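# Flip the inverted bottle upright and return it to crate

## Task

Find the single bottle that sits upside down in the crate, turn it so it stands the right way up, and set it back inside the crate. It counts only if, at the end, the bottle stays where it is without the robot supporting it, the crate and the tray are neither tipped nor shifted from their places, and anything the robot is still touching does not settle downward by more than about a fingernail's thickness once released.

## Robot and tools

Robot: two FANUC CRX arms, left_arm and right_arm, each carrying a Robotiq 140 mm two-finger gripper and a wrist camera. Base roots in the scene frame: left_arm at (-0.063, +0.424, 0) m, quat_wxyz (+1.000, 0, 0, -0.026); right_arm at (+0.040, -0.355, 0) m, quat_wxyz (+0.997, 0, 0, -0.074). Scene frame: origin on the table surface midway between the arms, +z up, +x away from the robots over the table, left_arm toward +y. The names left and right do not refer to image sides.

Joints per arm, always in this order: waist (J1), shoulder (J2), elbow (J3), forearm roll (J4), wrist pitch (J5), wrist roll (J6). Stated ranges in rad: J1 -3.491..3.491, J2 -3.140..3.140, J3 -1.187..4.328, J4 -3.316..3.316, J5 -3.140..3.140, J6 -3.927..3.927 (real ends may differ by 0.010).

The row (used by both motion tools): 18 numbers, each in [-1, 1], always for both arms. Numbers 1-6 are left_arm joint offsets (J1..J6), then left gripper position, force_limit, speed; numbers 7-18... precisely: 10-15 are right_arm joint offsets, 16-18 its gripper position, force_limit, speed. Joint numbers are scaled offsets, not angles: 1.0 equals 1.983 rad for J1 and J2, 2.38 rad for J3, 2.975 rad for J4, J5, J6. Gripper position is absolute: +1 fully open (140 mm), about -0.8 pads touch, -1 closes until blocked. force_limit: about 14 N at -1, 60 N at 0, 107 N at +1. speed: pad gap rate about 30 mm/s at -1, 140 at 0, 250 at +1. To keep a gripper unchanged, repeat its previous three numbers (a 0 is a real command).

execute_actions(actions): a list of actions; each action is a list of up to 15 rows, one row per 1/30 s step, the last row repeated to fill 15 steps (0.5 s). Joint offsets in every row are measured from the angles at the start of that action, not from the row before. If an action would push a joint more than 0.010 rad beyond its range, it is rejected for both arms; a malformed action, or a first action that fails this check, rejects the whole call. An empty list just returns the current state and images.

move(target, speed, blocking): target is one row; its offsets count from the Joint positions in the latest result that printed them. All joints travel in sync, so hand paths curve, lasting 0.5 to 10 s. speed is the top rate in rad/s of the joint with the farthest to go, 0.01 to 2, default 0.5. Gripper numbers are applied at the start. blocking=false returns after 0.5 s while motion continues; further moves or execute_actions are refused until a result shows the move ended, so use wait(0) or stop. The move: line reports the ending (done, off_target, moving, held, fault), limits=held or limits=none, and the joint farthest from target per arm. Moves do not avoid obstacles or the other arm.

wait(seconds 0..10) lets time run with commands held. stop brakes a running move (needs braking room). zoom_image(camera, region [x0,y0,x1,y1] in pixels, at most 504x504) enlarges part of the latest image. read_manual(section="licences") only returns licence text. finished_scene(scene) ends the scene permanently and reports success.

Results: each gripper's end_effector_position (m) and end_effector_quat_wxyz in the scene frame; printed positions can be off, more at long reach. Joint positions (rad), Joint velocities (rad/s) and Joint targets per arm. object_status: 0 moving, 1 blocked while opening, 2 blocked while closing (a grasp), 3 reached the command or pads met. position_measured is in counts: 3 open, 230 closed, not linear. "joint sent to its limit" means a joint was clipped at its end; "joint command not followed" means a clearance check changed that arm's joint targets.

Gripper geometry: fingers point along the gripper +z, open and close along its y. The reported point lies between the closed pads; fingertips reach about 33 mm past it when closed, 9 mm when open, and creep about 24 mm outward while closing, so keep clearance above surfaces. To grasp, send -1 and confirm status 2. To squeeze harder during status 2, raise force_limit and change position slightly (e.g. -1 to -0.98).

Motion limits: target rates of 2.62 (J1, J2), 3.14 (J3), 3.93 (J4-J6) rad/s with 0.5 s to accelerate. Targets are kept within 0.805 rad (J1, J2), 0.966 (J3), 1.21 (J4-J6) of measured angles, and are scaled back if they would place the hand over 70 mm from its current position, so large offsets need several actions; an unfinished offset must be re-sent.

Hazards: an arm stops for 10 s and drops the rest of the call if joint torque hits its load limit (140 N m J1-J3, 35.2 N m J4-J6, held weight included) or an external force reaches 150 N. Arms are stiff: commanding even slightly past a firm contact can fault, and faster moves hit harder. Sustained loads heat motors (MOTOR HOT warns; OVER-TEMPERATURE FAULT brakes the arm). Avoid arm-to-arm collisions, drops, slams, strong pushes, knocking anything off the table, and shifting or tilting the crate or tray. Held parts may get brief tugs. The robot keeps its last command while you think.

Cameras: cam_low, cam_left_wrist, cam_right_wrist, each 672x504, returned in that order.

Each tool is called after "Emit:" in YAML: its name, and indented under it one key for each argument.

## Session

Emit:
execute_actions:
  actions: []

Scene clock: 0.00 s.
left_arm: end_effector_position=(+0.3665, +0.8203, +0.3845) position_measured=3 object_status=3 end_effector_quat_wxyz=(+0.639, +0.295, +0.675, +0.220) | right_arm: end_effector_position=(+0.2021, +0.0584, +0.1810) position_measured=3 object_status=3 end_effector_quat_wxyz=(+0.057, +0.987, -0.149, +0.002)
Joint names: [waist, shoulder, elbow, forearm roll, wrist pitch, wrist roll]
Joint positions: left_arm=[ 1.449  0.049 -0.655  1.565 -1.444  1.699] | right_arm=[ 1.64   0.096 -0.038 -0.004 -1.551 -0.219]
Joint velocities: left_arm=[ 0.001 -0.001 -0.     0.001 -0.001 -0.   ] | right_arm=[-0.001  0.     0.001  0.     0.    -0.   ]
Joint targets: left_arm=[1.449 0.049 -0.655 1.565 -1.444 1.699] | right_arm=[1.640 0.096 -0.038 -0.004 -1.551 -0.219]

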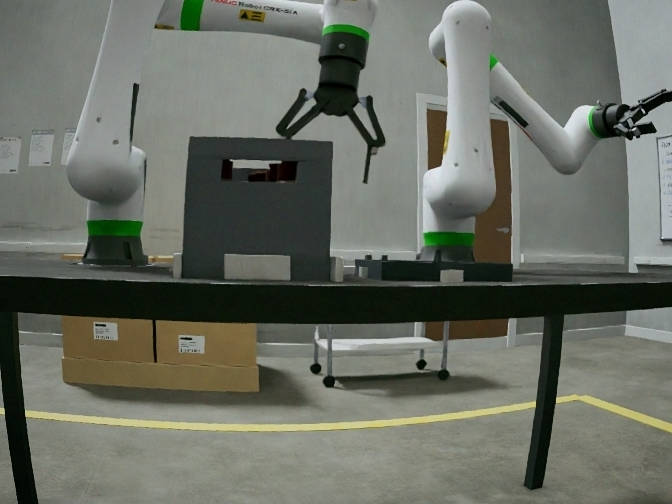

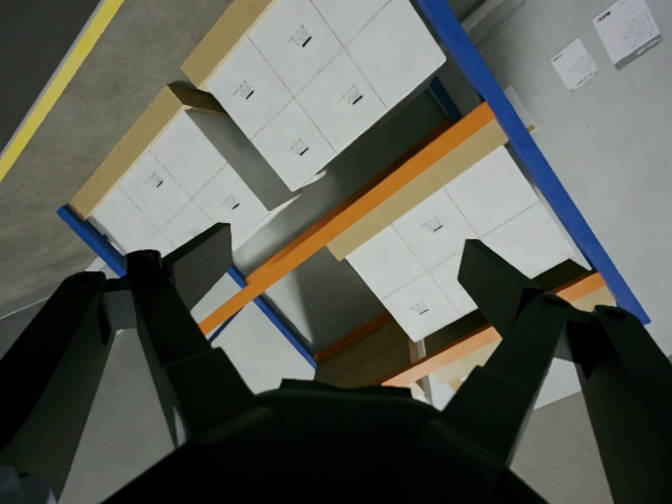

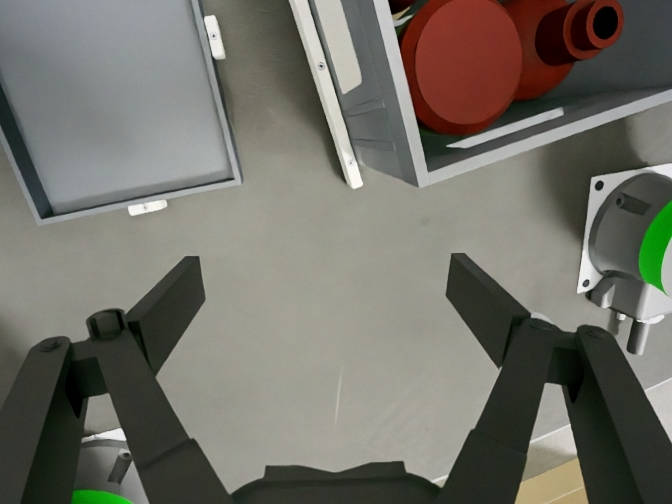

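Emit:
move:
  target: [-0.2,0.05,0.3,-0.527,0.536,-0.285,0.2,0,0,0,-0.08,0.06,0,-0.08,-0.2,0.33,0,0]
  speed: 1.2

Emit:
move:
  target: [-0.417,0.0615,0.088,-0.527,0.536,-0.286,0.2,0,0,-0.143,-0.0345,-0.0747,0.0013,0.0538,-0.1323,0.33,0,0]
  speed: 1.2

Scene clock: 12.33 s.
left_arm: end_effector_position=(+0.5028, +1.0640, +0.5738) position_measured=104 object_status=3 end_effector_quat_wxyz=(-0.553, +0.678, +0.095, +0.475) | right_arm: end_effector_position=(+0.1986, +0.0141, +0.3093) position_measured=87 object_status=3 end_effector_quat_wxyz=(+0.024, +0.902, -0.432, +0.007)
Joint names: [waist, shoulder, elbow, forearm roll, wrist pitch, wrist roll]
Joint positions: left_arm=[ 1.053  0.148  0.059 -0.003  0.151  0.851] | right_arm=[ 1.64  -0.063  0.104 -0.004 -1.789 -0.814]
Joint velocities: left_arm=[ 0.002 -0.001 -0.    -0.001  0.001  0.   ] | right_arm=[ 0.     0.001  0.     0.001  0.001 -0.   ]
Joint targets: left_arm=[1.053 0.148 0.059 -0.003 0.151 0.851] | right_arm=[1.640 -0.063 0.104 -0.004 -1.789 -0.814]
move: done; limits=none; left_arm: farthest joint: the waist, 0.000 radians from its target (0.397 radians at the start); right_arm: farthest joint: the waist, 0.000 radians from its target (0.000 radians at the start)

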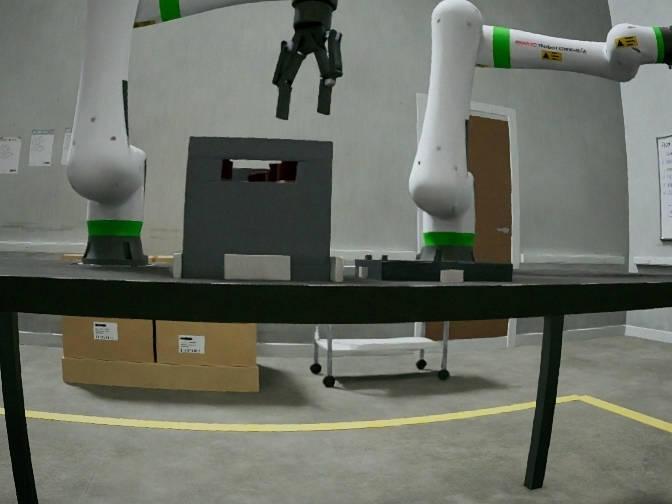

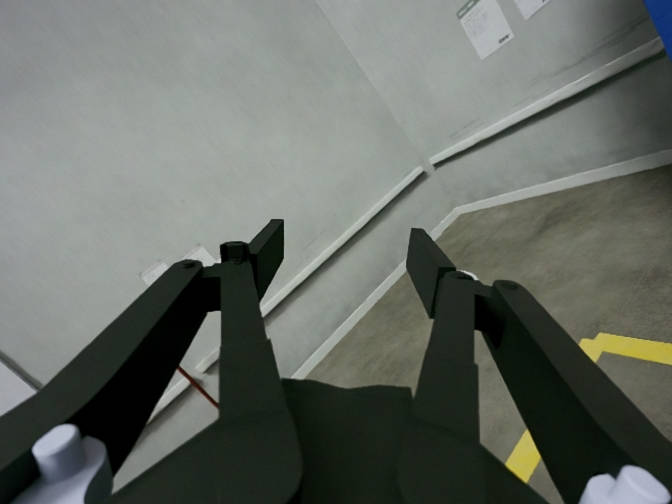

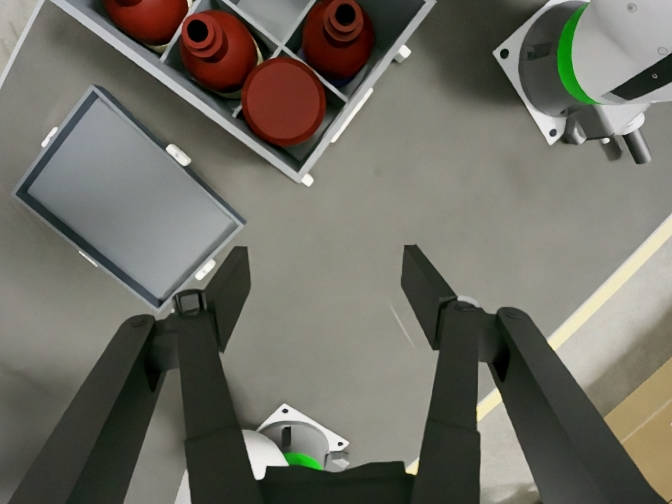

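Scene clock: 14.73 s.
left_arm: end_effector_position=(+0.4673, +0.1598, +0.4496) position_measured=104 object_status=3 end_effector_quat_wxyz=(+0.499, +0.500, +0.500, -0.501) | right_arm: end_effector_position=(+0.2951, -0.0498, +0.2600) position_measured=87 object_status=3 end_effector_quat_wxyz=(-0.000, +0.707, -0.707, +0.000)
Joint names: [waist, shoulder, elbow, forearm roll, wrist pitch, wrist roll]
Joint positions: left_arm=[ 0.226  0.27   0.268 -1.57   1.746  0.   ] | right_arm=[ 1.357 -0.132 -0.073  0.    -1.629 -1.208]
Joint velocities: left_arm=[ 0.001  0.    -0.    -0.001  0.     0.001] | right_arm=[-0.     0.     0.001 -0.     0.001  0.   ]
Joint targets: left_arm=[0.226 0.270 0.268 -1.570 1.746 0.000] | right_arm=[1.357 -0.132 -0.073 0.000 -1.629 -1.208]
move: done; limits=none; left_arm: farthest joint: the waist, 0.000 radians from its target (0.827 radians at the start); right_arm: farthest joint: the waist, 0.000 radians from its target (0.284 radians at the start)

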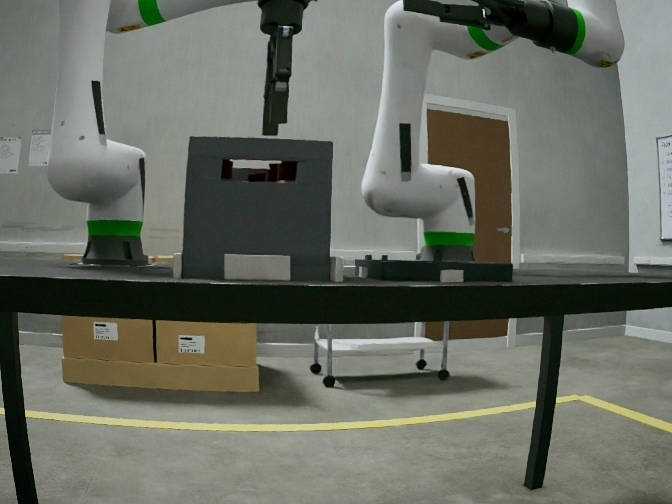

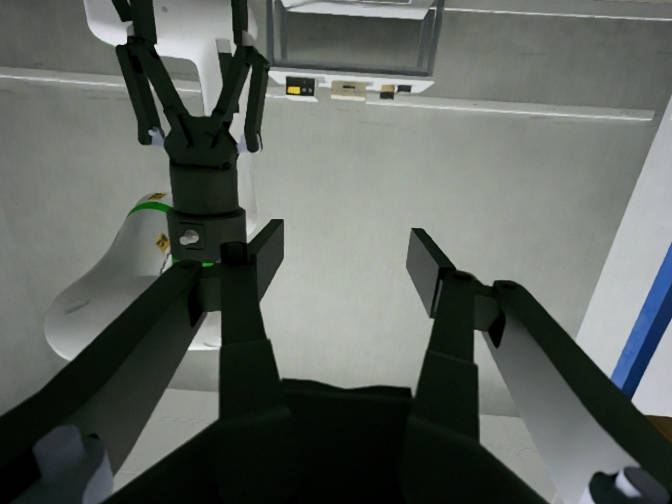

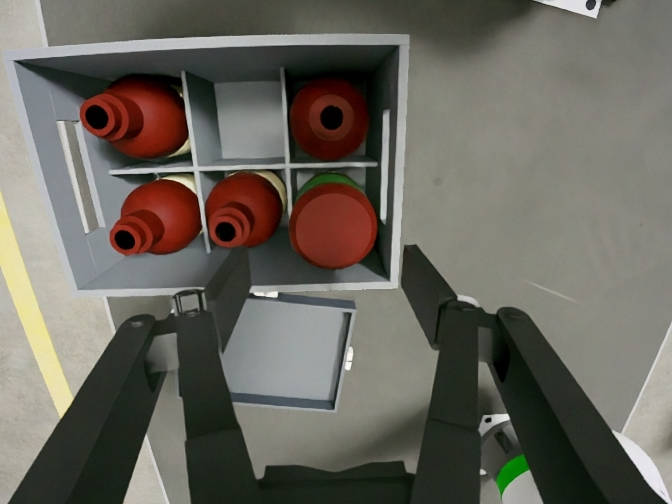

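Emit:
move:
  target: [0,0,0,0,0,0,0.2,0,0,0.006,-0.007,-0.006,0,0,0.2597,0.17,0,0]
  speed: 1

Emit:
move:
  target: [0,0,0,0,0,0,0.2,0,0,0,0.0025,-0.0661,0,0.0545,0,0.17,0,0]
  speed: 0.15

Scene clock: 30.83 s.
left_arm: end_effector_position=(+0.4672, +0.1598, +0.4496) position_measured=104 object_status=3 end_effector_quat_wxyz=(+0.499, +0.500, +0.500, -0.501) | right_arm: end_effector_position=(+0.2895, -0.0522, +0.2590) position_measured=108 object_status=3 end_effector_quat_wxyz=(+0.000, +0.924, -0.383, +0.000)
Joint names: [waist, shoulder, elbow, forearm roll, wrist pitch, wrist roll]
Joint positions: left_arm=[ 0.226  0.27   0.268 -1.57   1.746  0.   ] | right_arm=[ 1.369 -0.145 -0.088  0.    -1.629 -0.435]
Joint velocities: left_arm=[-0.001  0.001  0.     0.     0.002  0.   ] | right_arm=[ 0.     0.001 -0.    -0.001  0.001 -0.   ]
Joint targets: left_arm=[0.226 0.270 0.268 -1.570 1.746 0.000] | right_arm=[1.369 -0.145 -0.088 0.000 -1.629 -0.435]
move: done; limits=none; left_arm: farthest joint: the waist, 0.000 radians from its target (0.000 radians at the start); right_arm: farthest joint: the waist, 0.000 radians from its target (0.012 radians at the start)

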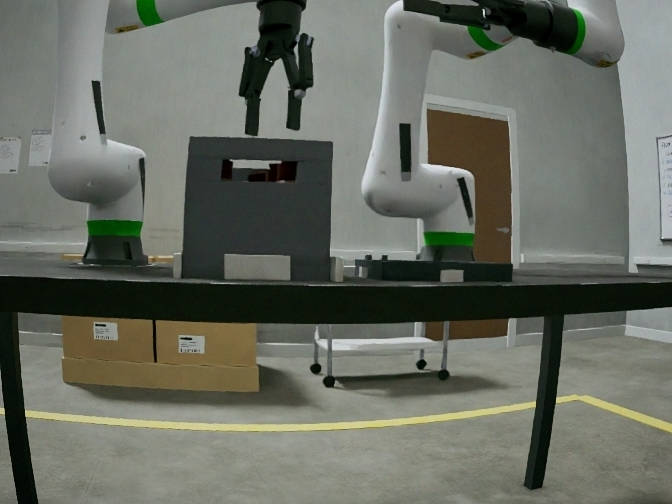

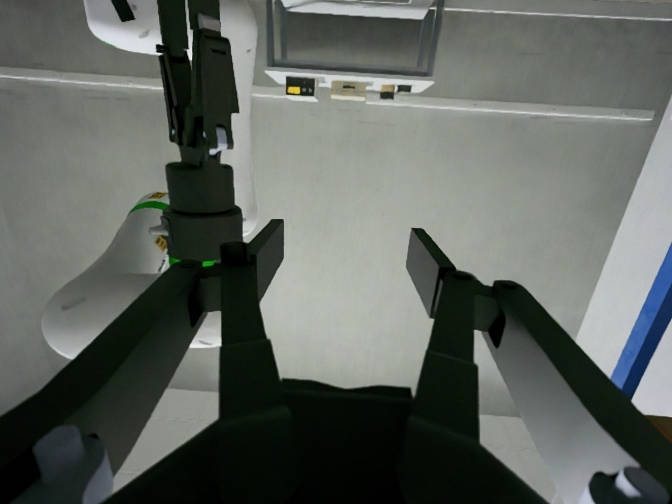

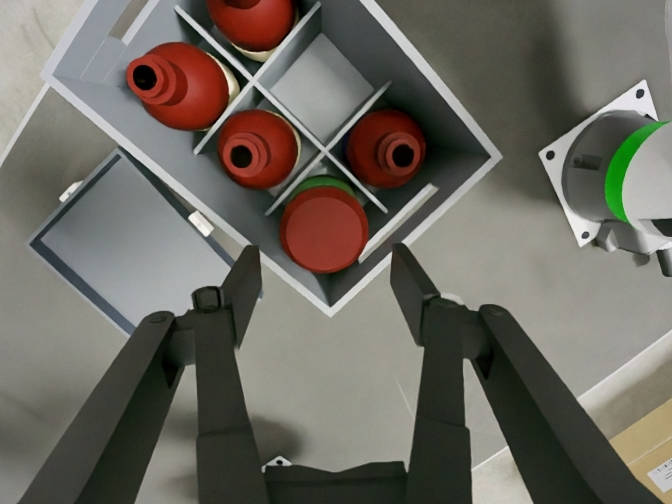

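Scene clock: 32.20 s.
left_arm: end_effector_position=(+0.4672, +0.1598, +0.4496) position_measured=104 object_status=3 end_effector_quat_wxyz=(+0.499, +0.500, +0.500, -0.501) | right_arm: end_effector_position=(+0.2896, -0.0519, +0.1896) position_measured=108 object_status=3 end_effector_quat_wxyz=(+0.000, +0.924, -0.383, +0.000)
Joint names: [waist, shoulder, elbow, forearm roll, wrist pitch, wrist roll]
Joint positions: left_arm=[ 0.226  0.27   0.268 -1.57   1.746  0.   ] | right_arm=[ 1.369 -0.14  -0.245  0.    -1.467 -0.435]
Joint velocities: left_arm=[-0.001  0.001 -0.     0.    -0.     0.001] | right_arm=[ 0.001 -0.    -0.001 -0.    -0.    -0.   ]
Joint targets: left_arm=[0.226 0.270 0.268 -1.570 1.746 0.000] | right_arm=[1.369 -0.140 -0.245 0.000 -1.467 -0.435]
move: done; limits=none; left_arm: farthest joint: the waist, 0.000 radians from its target (0.000 radians at the start); right_arm: farthest joint: the waist, 0.000 radians from its target (0.000 radians at the start)

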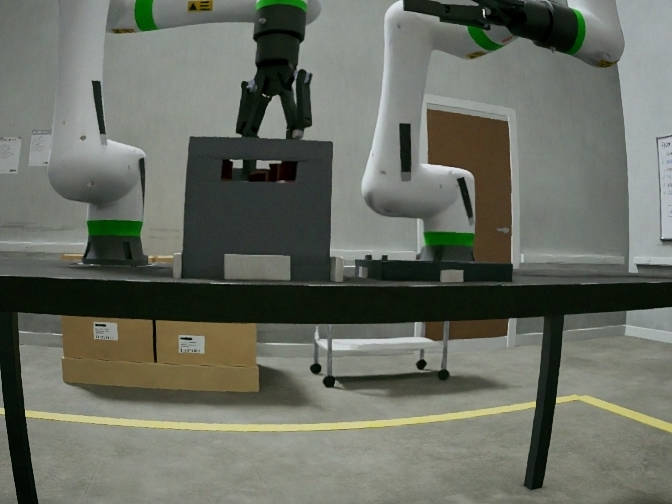

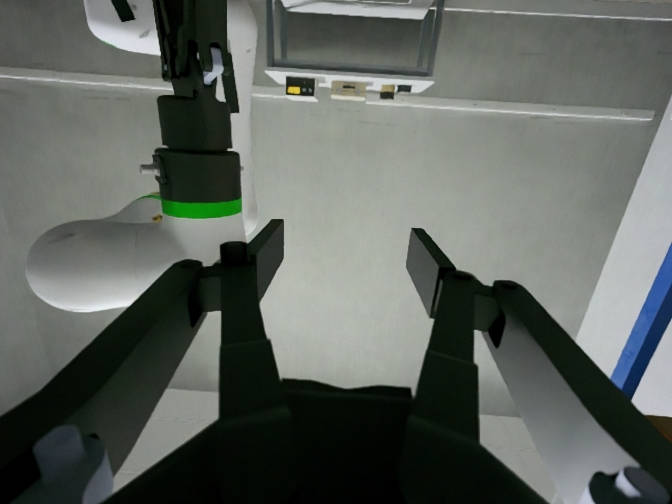

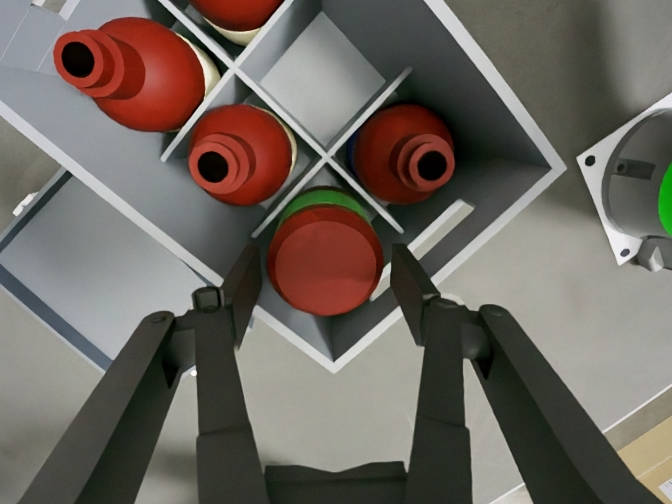

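Emit:
move:
  target: [0,0,0,0,0,0,0.2,0,0,-0.005,0.003,-0.027,0,0.024,0.003,0.15,0.3,0]
  speed: 0.04

Scene clock: 39.50 s.
left_arm: end_effector_position=(+0.4672, +0.1598, +0.4496) position_measured=104 object_status=3 end_effector_quat_wxyz=(+0.499, +0.500, +0.500, -0.501) | right_arm: end_effector_position=(+0.2921, -0.0556, +0.1600) position_measured=110 object_status=3 end_effector_quat_wxyz=(-0.000, +0.924, -0.383, +0.000)
Joint names: [waist, shoulder, elbow, forearm roll, wrist pitch, wrist roll]
Joint positions: left_arm=[ 0.226  0.27   0.268 -1.57   1.746  0.   ] | right_arm=[ 1.359 -0.134 -0.309  0.    -1.395 -0.426]
Joint velocities: left_arm=[ 0.    -0.002 -0.    -0.     0.001 -0.001] | right_arm=[-0.    -0.     0.001  0.    -0.002  0.001]
Joint targets: left_arm=[0.226 0.270 0.268 -1.570 1.746 0.000] | right_arm=[1.359 -0.134 -0.309 0.000 -1.395 -0.426]
move: done; limits=none; left_arm: farthest joint: the waist, 0.000 radians from its target (0.000 radians at the start); right_arm: farthest joint: the waist, 0.000 radians from its target (0.010 radians at the start)

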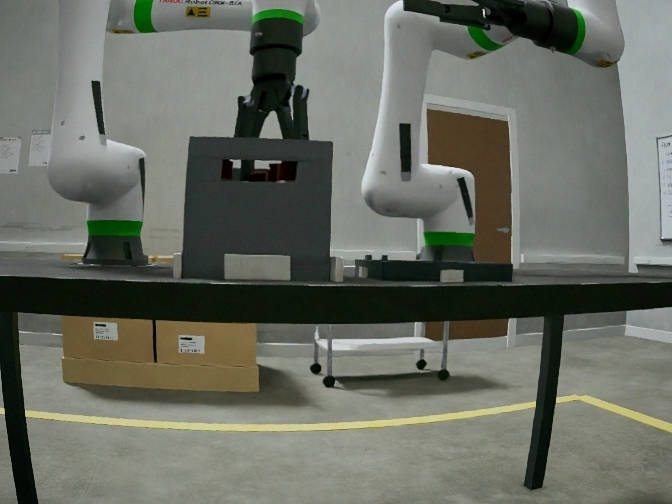

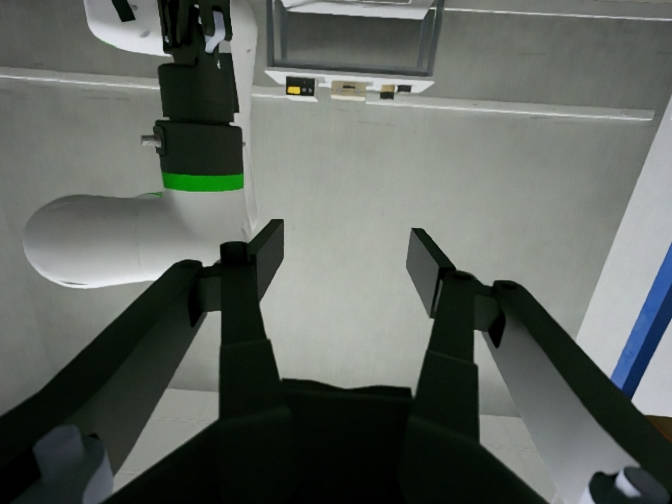

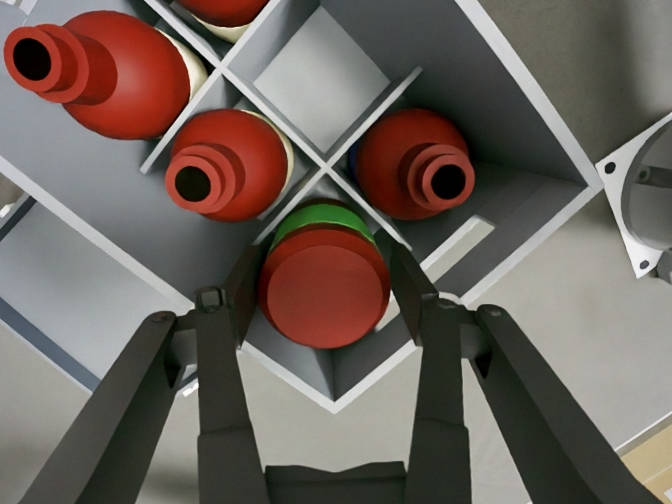

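Emit:
move:
  target: [0,0,0,0,0,0,0.2,0,0,0,0,0,0,0,0,-1,0.4,-0.6]

Emit:
move:
  target: [0,0,0,0,0,0,0.2,0,0,0,-0.008,0.0827,0,-0.072,0,-1,0.4,-0.6]
  speed: 0.2

Emit:
move:
  target: [0,0,0,0,0,0,0.2,0,0,0,0.030,0.152,0,-0.101,0,-1,0.4,-0.6]
  speed: 0.4

Scene clock: 48.83 s.
left_arm: end_effector_position=(+0.4672, +0.1598, +0.4496) position_measured=104 object_status=3 end_effector_quat_wxyz=(+0.499, +0.500, +0.500, -0.501) | right_arm: end_effector_position=(+0.2922, -0.0556, +0.1601) position_measured=124 object_status=2 end_effector_quat_wxyz=(-0.000, +0.924, -0.383, +0.000)
Joint names: [waist, shoulder, elbow, forearm roll, wrist pitch, wrist roll]
Joint positions: left_arm=[ 0.226  0.27   0.268 -1.57   1.746  0.   ] | right_arm=[ 1.359 -0.135 -0.309  0.    -1.395 -0.426]
Joint velocities: left_arm=[-0.    -0.001  0.     0.001  0.    -0.   ] | right_arm=[-0.    -0.    -0.    -0.    -0.    -0.001]
Joint targets: left_arm=[0.226 0.270 0.268 -1.570 1.746 0.000] | right_arm=[1.359 -0.134 -0.309 0.000 -1.395 -0.426]
move: done; limits=none; left_arm: farthest joint: the waist, 0.000 radians from its target (0.000 radians at the start); right_arm: farthest joint: the shoulder, 0.001 radians from its target (0.000 radians at the start)

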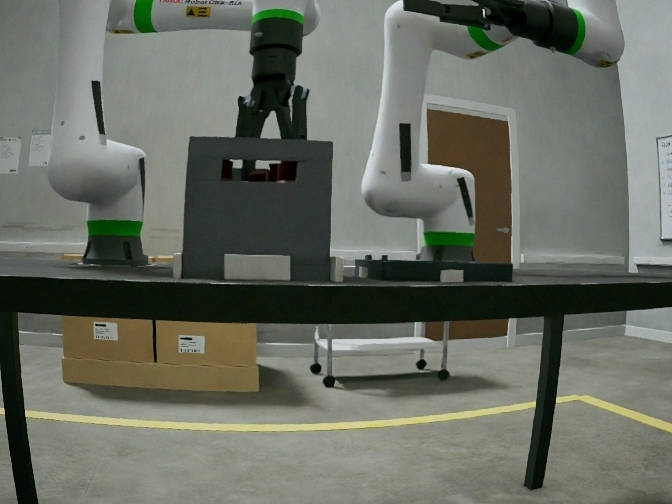

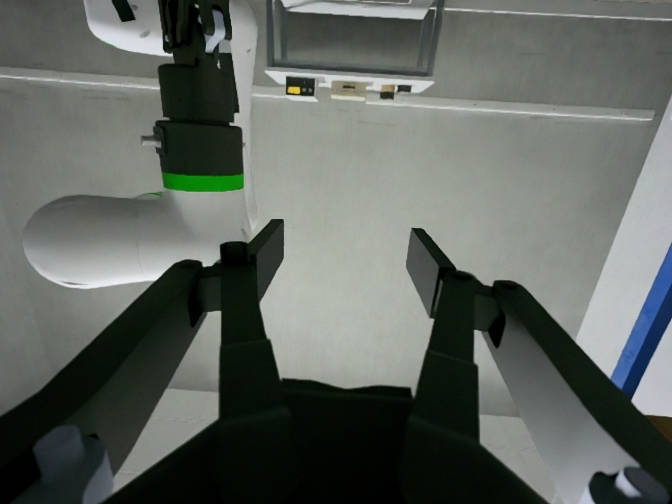

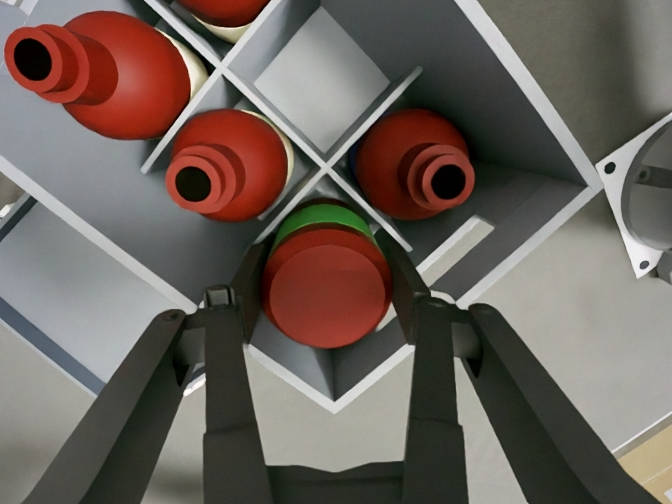

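Scene clock: 50.20 s.
left_arm: end_effector_position=(+0.4672, +0.1598, +0.4496) position_measured=104 object_status=3 end_effector_quat_wxyz=(+0.499, +0.500, +0.500, -0.501) | right_arm: end_effector_position=(+0.2919, -0.0564, +0.2503) position_measured=124 object_status=2 end_effector_quat_wxyz=(+0.000, +0.924, -0.384, +0.000)
Joint names: [waist, shoulder, elbow, forearm roll, wrist pitch, wrist roll]
Joint positions: left_arm=[ 0.226  0.27   0.268 -1.57   1.746  0.   ] | right_arm=[ 1.359 -0.15  -0.112  0.    -1.609 -0.426]
Joint velocities: left_arm=[ 0.    -0.001 -0.     0.     0.001  0.   ] | right_arm=[ 0.001 -0.     0.002  0.     0.001  0.   ]
Joint targets: left_arm=[0.226 0.270 0.268 -1.570 1.746 0.000] | right_arm=[1.359 -0.150 -0.112 0.000 -1.609 -0.426]
move: done; limits=none; left_arm: farthest joint: the waist, 0.000 radians from its target (0.000 radians at the start); right_arm: farthest joint: the waist, 0.000 radians from its target (0.000 radians at the start)

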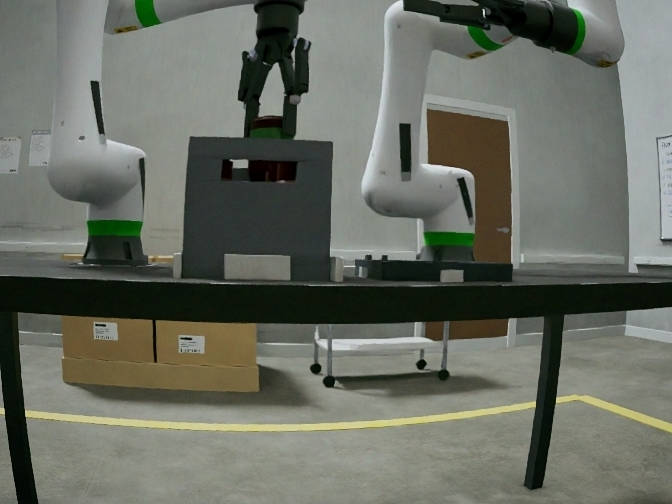

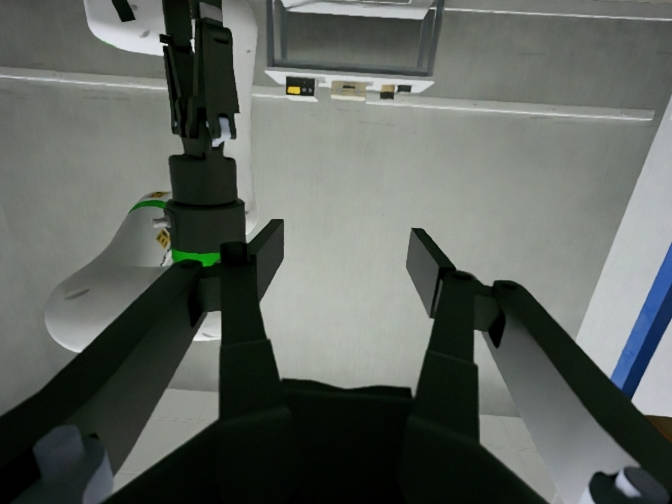

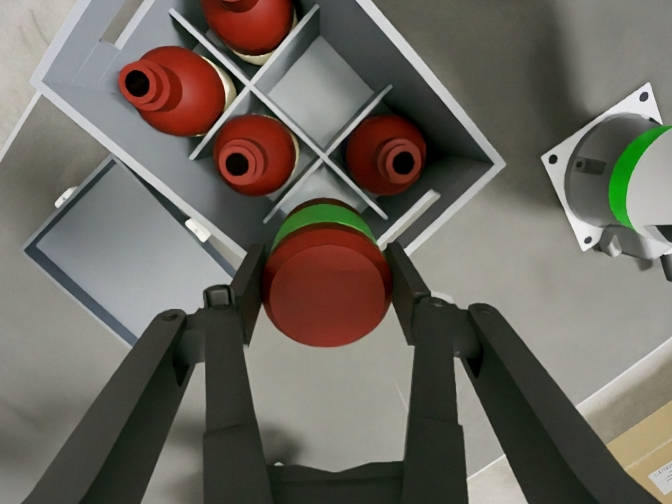

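Scene clock: 51.47 s.
left_arm: end_effector_position=(+0.4672, +0.1598, +0.4496) position_measured=104 object_status=3 end_effector_quat_wxyz=(+0.499, +0.500, +0.500, -0.501) | right_arm: end_effector_position=(+0.2921, -0.0559, +0.3803) position_measured=124 object_status=2 end_effector_quat_wxyz=(-0.001, +0.924, -0.384, +0.000)
Joint names: [waist, shoulder, elbow, forearm roll, wrist pitch, wrist roll]
Joint positions: left_arm=[ 0.226  0.27   0.268 -1.57   1.746  0.   ] | right_arm=[ 1.359 -0.091  0.249  0.    -1.91  -0.426]
Joint velocities: left_arm=[ 0.002  0.001 -0.    -0.001  0.001  0.002] | right_arm=[-0.     0.001  0.001  0.     0.002  0.   ]
Joint targets: left_arm=[0.226 0.270 0.268 -1.570 1.746 0.000] | right_arm=[1.359 -0.091 0.249 0.000 -1.910 -0.426]
move: done; limits=none; left_arm: farthest joint: the waist, 0.000 radians from its target (0.000 radians at the start); right_arm: farthest joint: the waist, 0.000 radians from its target (0.000 radians at the start)

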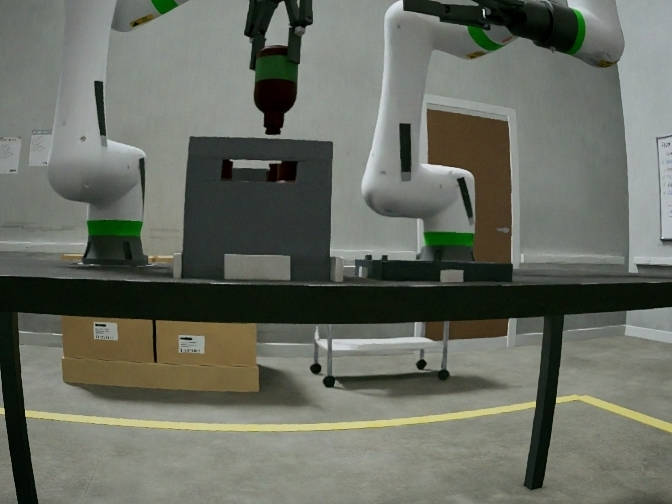

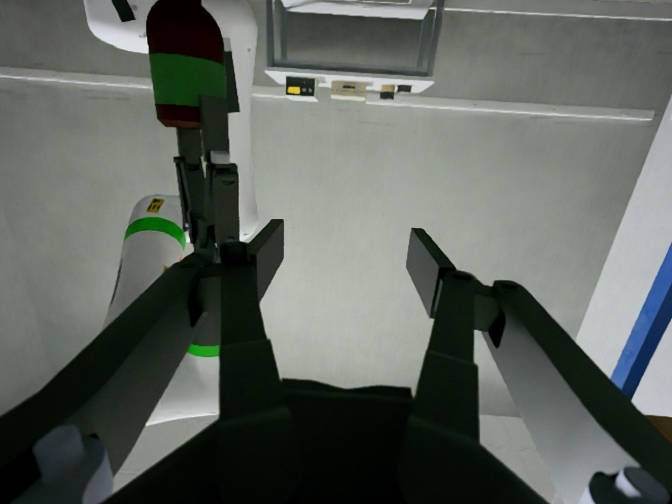

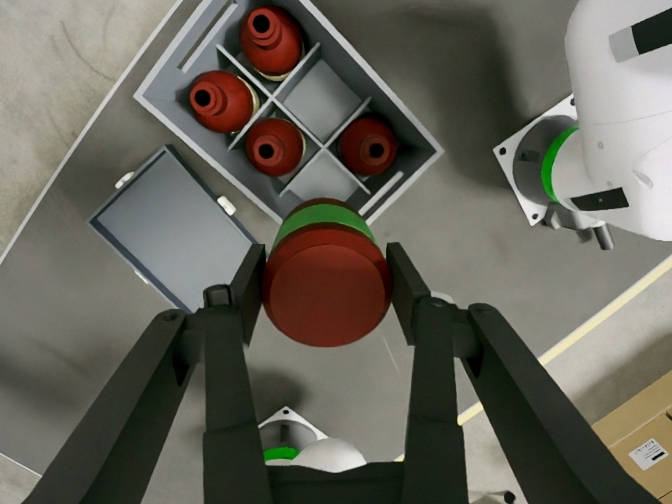

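Emit:
move:
  target: [0,0,0,0,0,0,0.2,0,0,-0.72,0.0459,0,-0.528,0.067,-0.385,-1,0.4,-0.6]
  speed: 0.9

Emit:
move:
  target: [0,0,0,0,0,0,0.1,0,0,0.0387,0,-0.1193,0,0,0,-1,0.4,-0.6]
  speed: 0.4

Scene clock: 61.13 s.
left_arm: end_effector_position=(+0.4672, +0.1598, +0.4496) position_measured=104 object_status=3 end_effector_quat_wxyz=(+0.499, +0.500, +0.500, -0.501) | right_arm: end_effector_position=(+0.5078, -0.0968, +0.5627) position_measured=124 object_status=2 end_effector_quat_wxyz=(+0.114, -0.059, +0.717, +0.685)
Joint names: [waist, shoulder, elbow, forearm roll, wrist pitch, wrist roll]
Joint positions: left_arm=[ 0.226  0.27   0.268 -1.57   1.746  0.   ] | right_arm=[-0.069  0.     0.249 -1.571 -1.711 -1.571]
Joint velocities: left_arm=[-0.001 -0.001  0.     0.     0.001 -0.001] | right_arm=[-0.001 -0.001  0.001 -0.    -0.001  0.001]
Joint targets: left_arm=[0.226 0.270 0.268 -1.570 1.746 0.000] | right_arm=[-0.069 0.000 0.249 -1.571 -1.711 -1.571]
move: done; limits=none; left_arm: farthest joint: the waist, 0.000 radians from its target (0.000 radians at the start); right_arm: farthest joint: the waist, 0.000 radians from its target (1.428 radians at the start)

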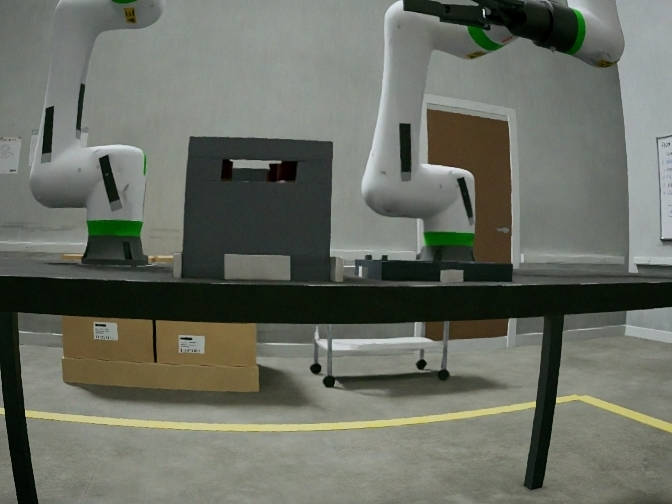

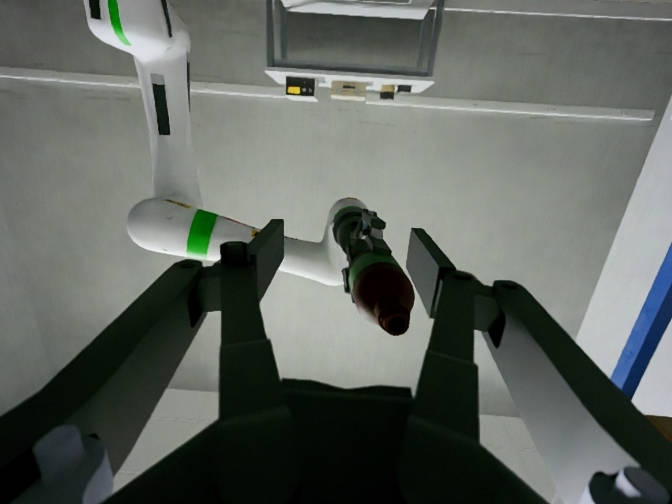

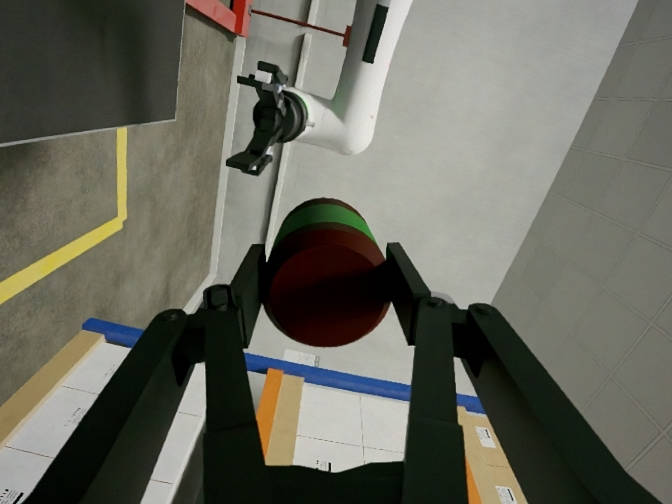

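Scene clock: 62.20 s.
left_arm: end_effector_position=(+0.4672, +0.1598, +0.4496) position_measured=117 object_status=3 end_effector_quat_wxyz=(+0.499, +0.500, +0.500, -0.501) | right_arm: end_effector_position=(+0.4618, -0.0581, +0.4518) position_measured=124 object_status=2 end_effector_quat_wxyz=(-0.012, +0.013, +0.705, +0.709)
Joint names: [waist, shoulder, elbow, forearm roll, wrist pitch, wrist roll]
Joint positions: left_arm=[ 0.226  0.27   0.268 -1.57   1.746  0.   ] | right_arm=[ 0.008  0.    -0.035 -1.571 -1.711 -1.571]
Joint velocities: left_arm=[-0.    -0.002  0.     0.001 -0.002  0.001] | right_arm=[-0.001  0.     0.001 -0.     0.    -0.   ]
Joint targets: left_arm=[0.226 0.270 0.268 -1.570 1.746 0.000] | right_arm=[0.008 0.000 -0.035 -1.571 -1.711 -1.571]
move: done; limits=none; left_arm: farthest joint: the waist, 0.000 radians from its target (0.000 radians at the start); right_arm: farthest joint: the waist, 0.000 radians from its target (0.077 radians at the start)

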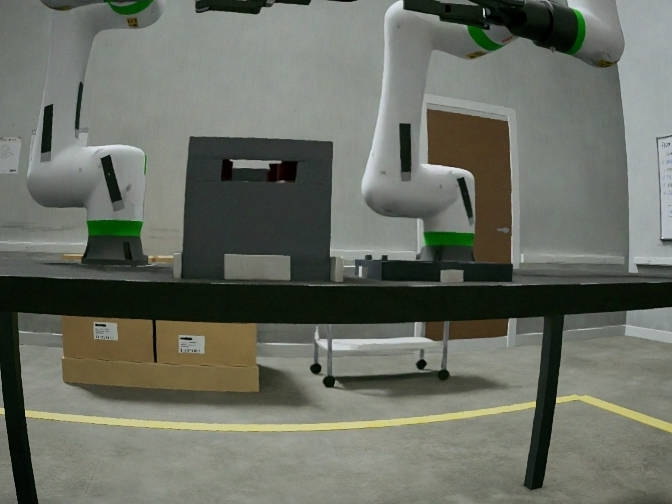

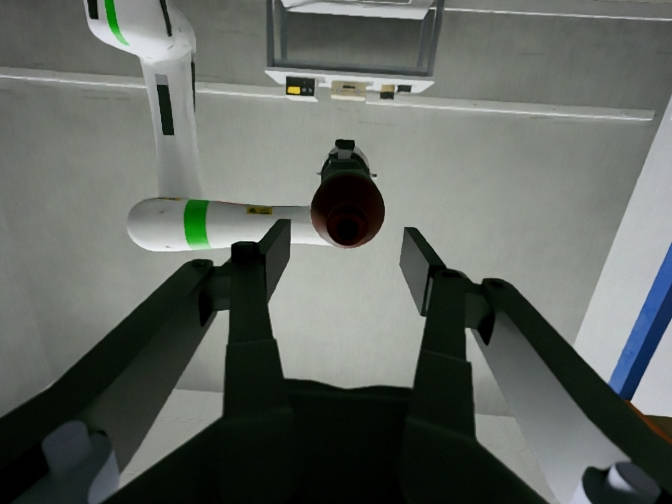

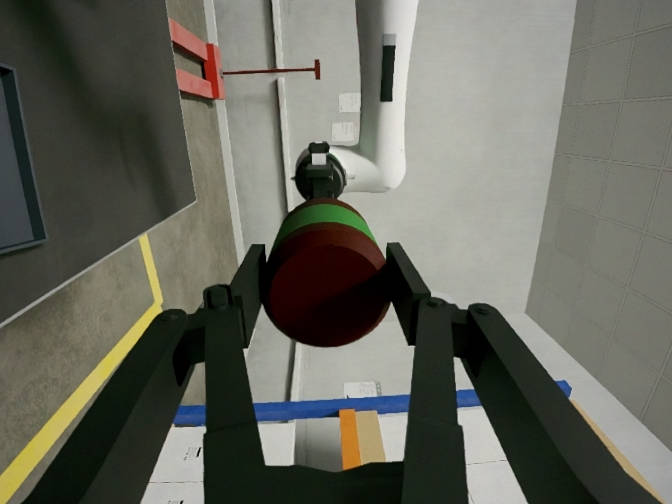

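Emit:
move:
  target: [-0.0595,-0.01,-0.01,0,-0.04,0,-0.2,0.8,0,0,0,0,0,0,0,-1,0.4,-0.6]
  speed: 0.15

Emit:
move:
  target: [0,0,0,0,0,0,-1,0.8,-0.6,0,0,0,0,0,0,-1,0.4,-0.6]

Scene clock: 67.50 s.
left_arm: end_effector_position=(+0.4664, +0.0962, +0.4500) position_measured=154 object_status=3 end_effector_quat_wxyz=(+0.498, +0.499, +0.501, -0.502) | right_arm: end_effector_position=(+0.4618, -0.0581, +0.4517) position_measured=124 object_status=2 end_effector_quat_wxyz=(-0.012, +0.013, +0.705, +0.709)
Joint names: [waist, shoulder, elbow, forearm roll, wrist pitch, wrist roll]
Joint positions: left_arm=[ 0.108  0.25   0.244 -1.57   1.627  0.   ] | right_arm=[ 0.008  0.    -0.035 -1.571 -1.711 -1.571]
Joint velocities: left_arm=[ 0.    -0.002  0.     0.001 -0.001  0.002] | right_arm=[ 0.     0.001 -0.    -0.    -0.001 -0.   ]
Joint targets: left_arm=[0.108 0.250 0.244 -1.570 1.627 0.000] | right_arm=[0.008 0.000 -0.035 -1.571 -1.711 -1.571]
move: done; limits=none; left_arm: farthest joint: the waist, 0.000 radians from its target (0.118 radians at the start); right_arm: farthest joint: the waist, 0.000 radians from its target (0.000 radians at the start)

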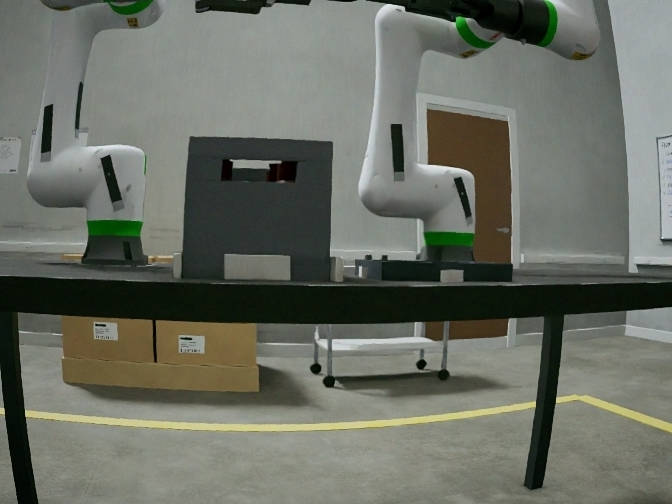

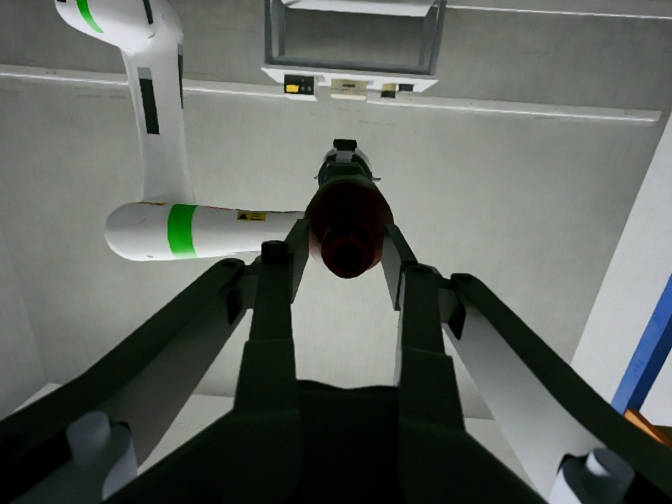

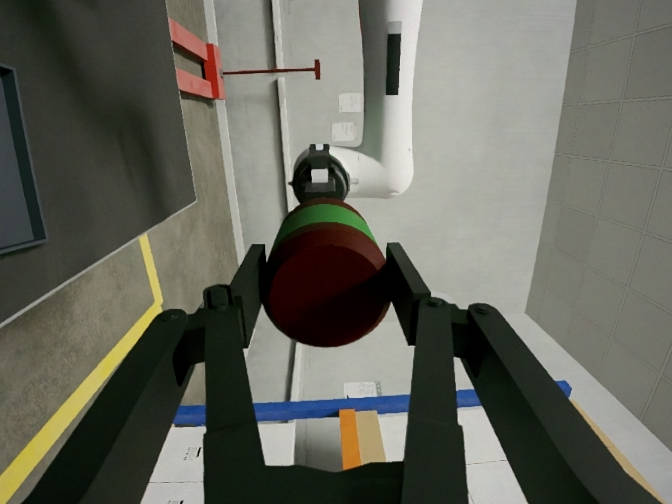

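Scene clock: 68.00 s.
left_arm: end_effector_position=(+0.4665, +0.0962, +0.4499) position_measured=187 object_status=2 end_effector_quat_wxyz=(+0.498, +0.499, +0.501, -0.502) | right_arm: end_effector_position=(+0.4618, -0.0581, +0.4517) position_measured=124 object_status=2 end_effector_quat_wxyz=(-0.012, +0.013, +0.705, +0.709)
Joint names: [waist, shoulder, elbow, forearm roll, wrist pitch, wrist roll]
Joint positions: left_arm=[ 0.108  0.25   0.244 -1.571  1.626  0.   ] | right_arm=[ 0.008  0.    -0.035 -1.571 -1.711 -1.571]
Joint velocities: left_arm=[ 0.     0.001  0.    -0.001 -0.     0.001] | right_arm=[0.    0.    0.    0.    0.001 0.   ]
Joint targets: left_arm=[0.108 0.250 0.244 -1.570 1.627 0.000] | right_arm=[0.008 0.000 -0.035 -1.571 -1.711 -1.571]
move: done; limits=none; left_arm: farthest joint: the forearm roll, 0.001 radians from its target (0.000 radians at the start); right_arm: farthest joint: the waist, 0.000 radians from its target (0.000 radians at the start)

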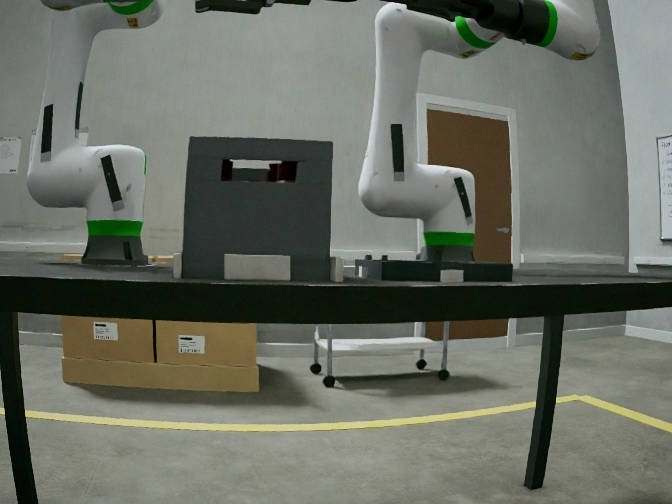

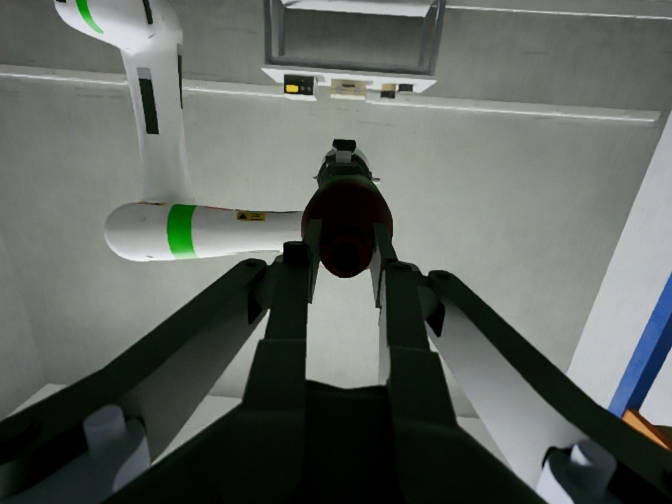

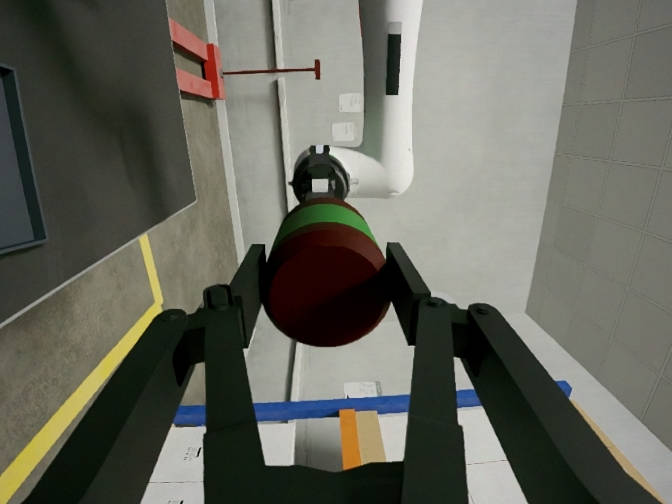

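Emit:
zoom_image:
  camera: "cam_left_wrist"
  region: [270,150,430,310]

Region (270, 150, 430, 310) of cam_left_wrist's 672x504 image, scaled by 3.150, with more detail than that image has.

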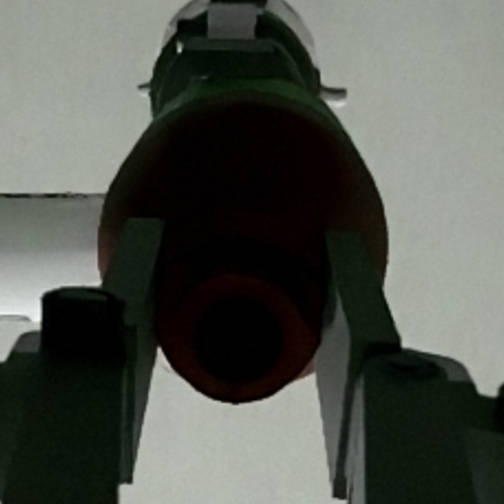

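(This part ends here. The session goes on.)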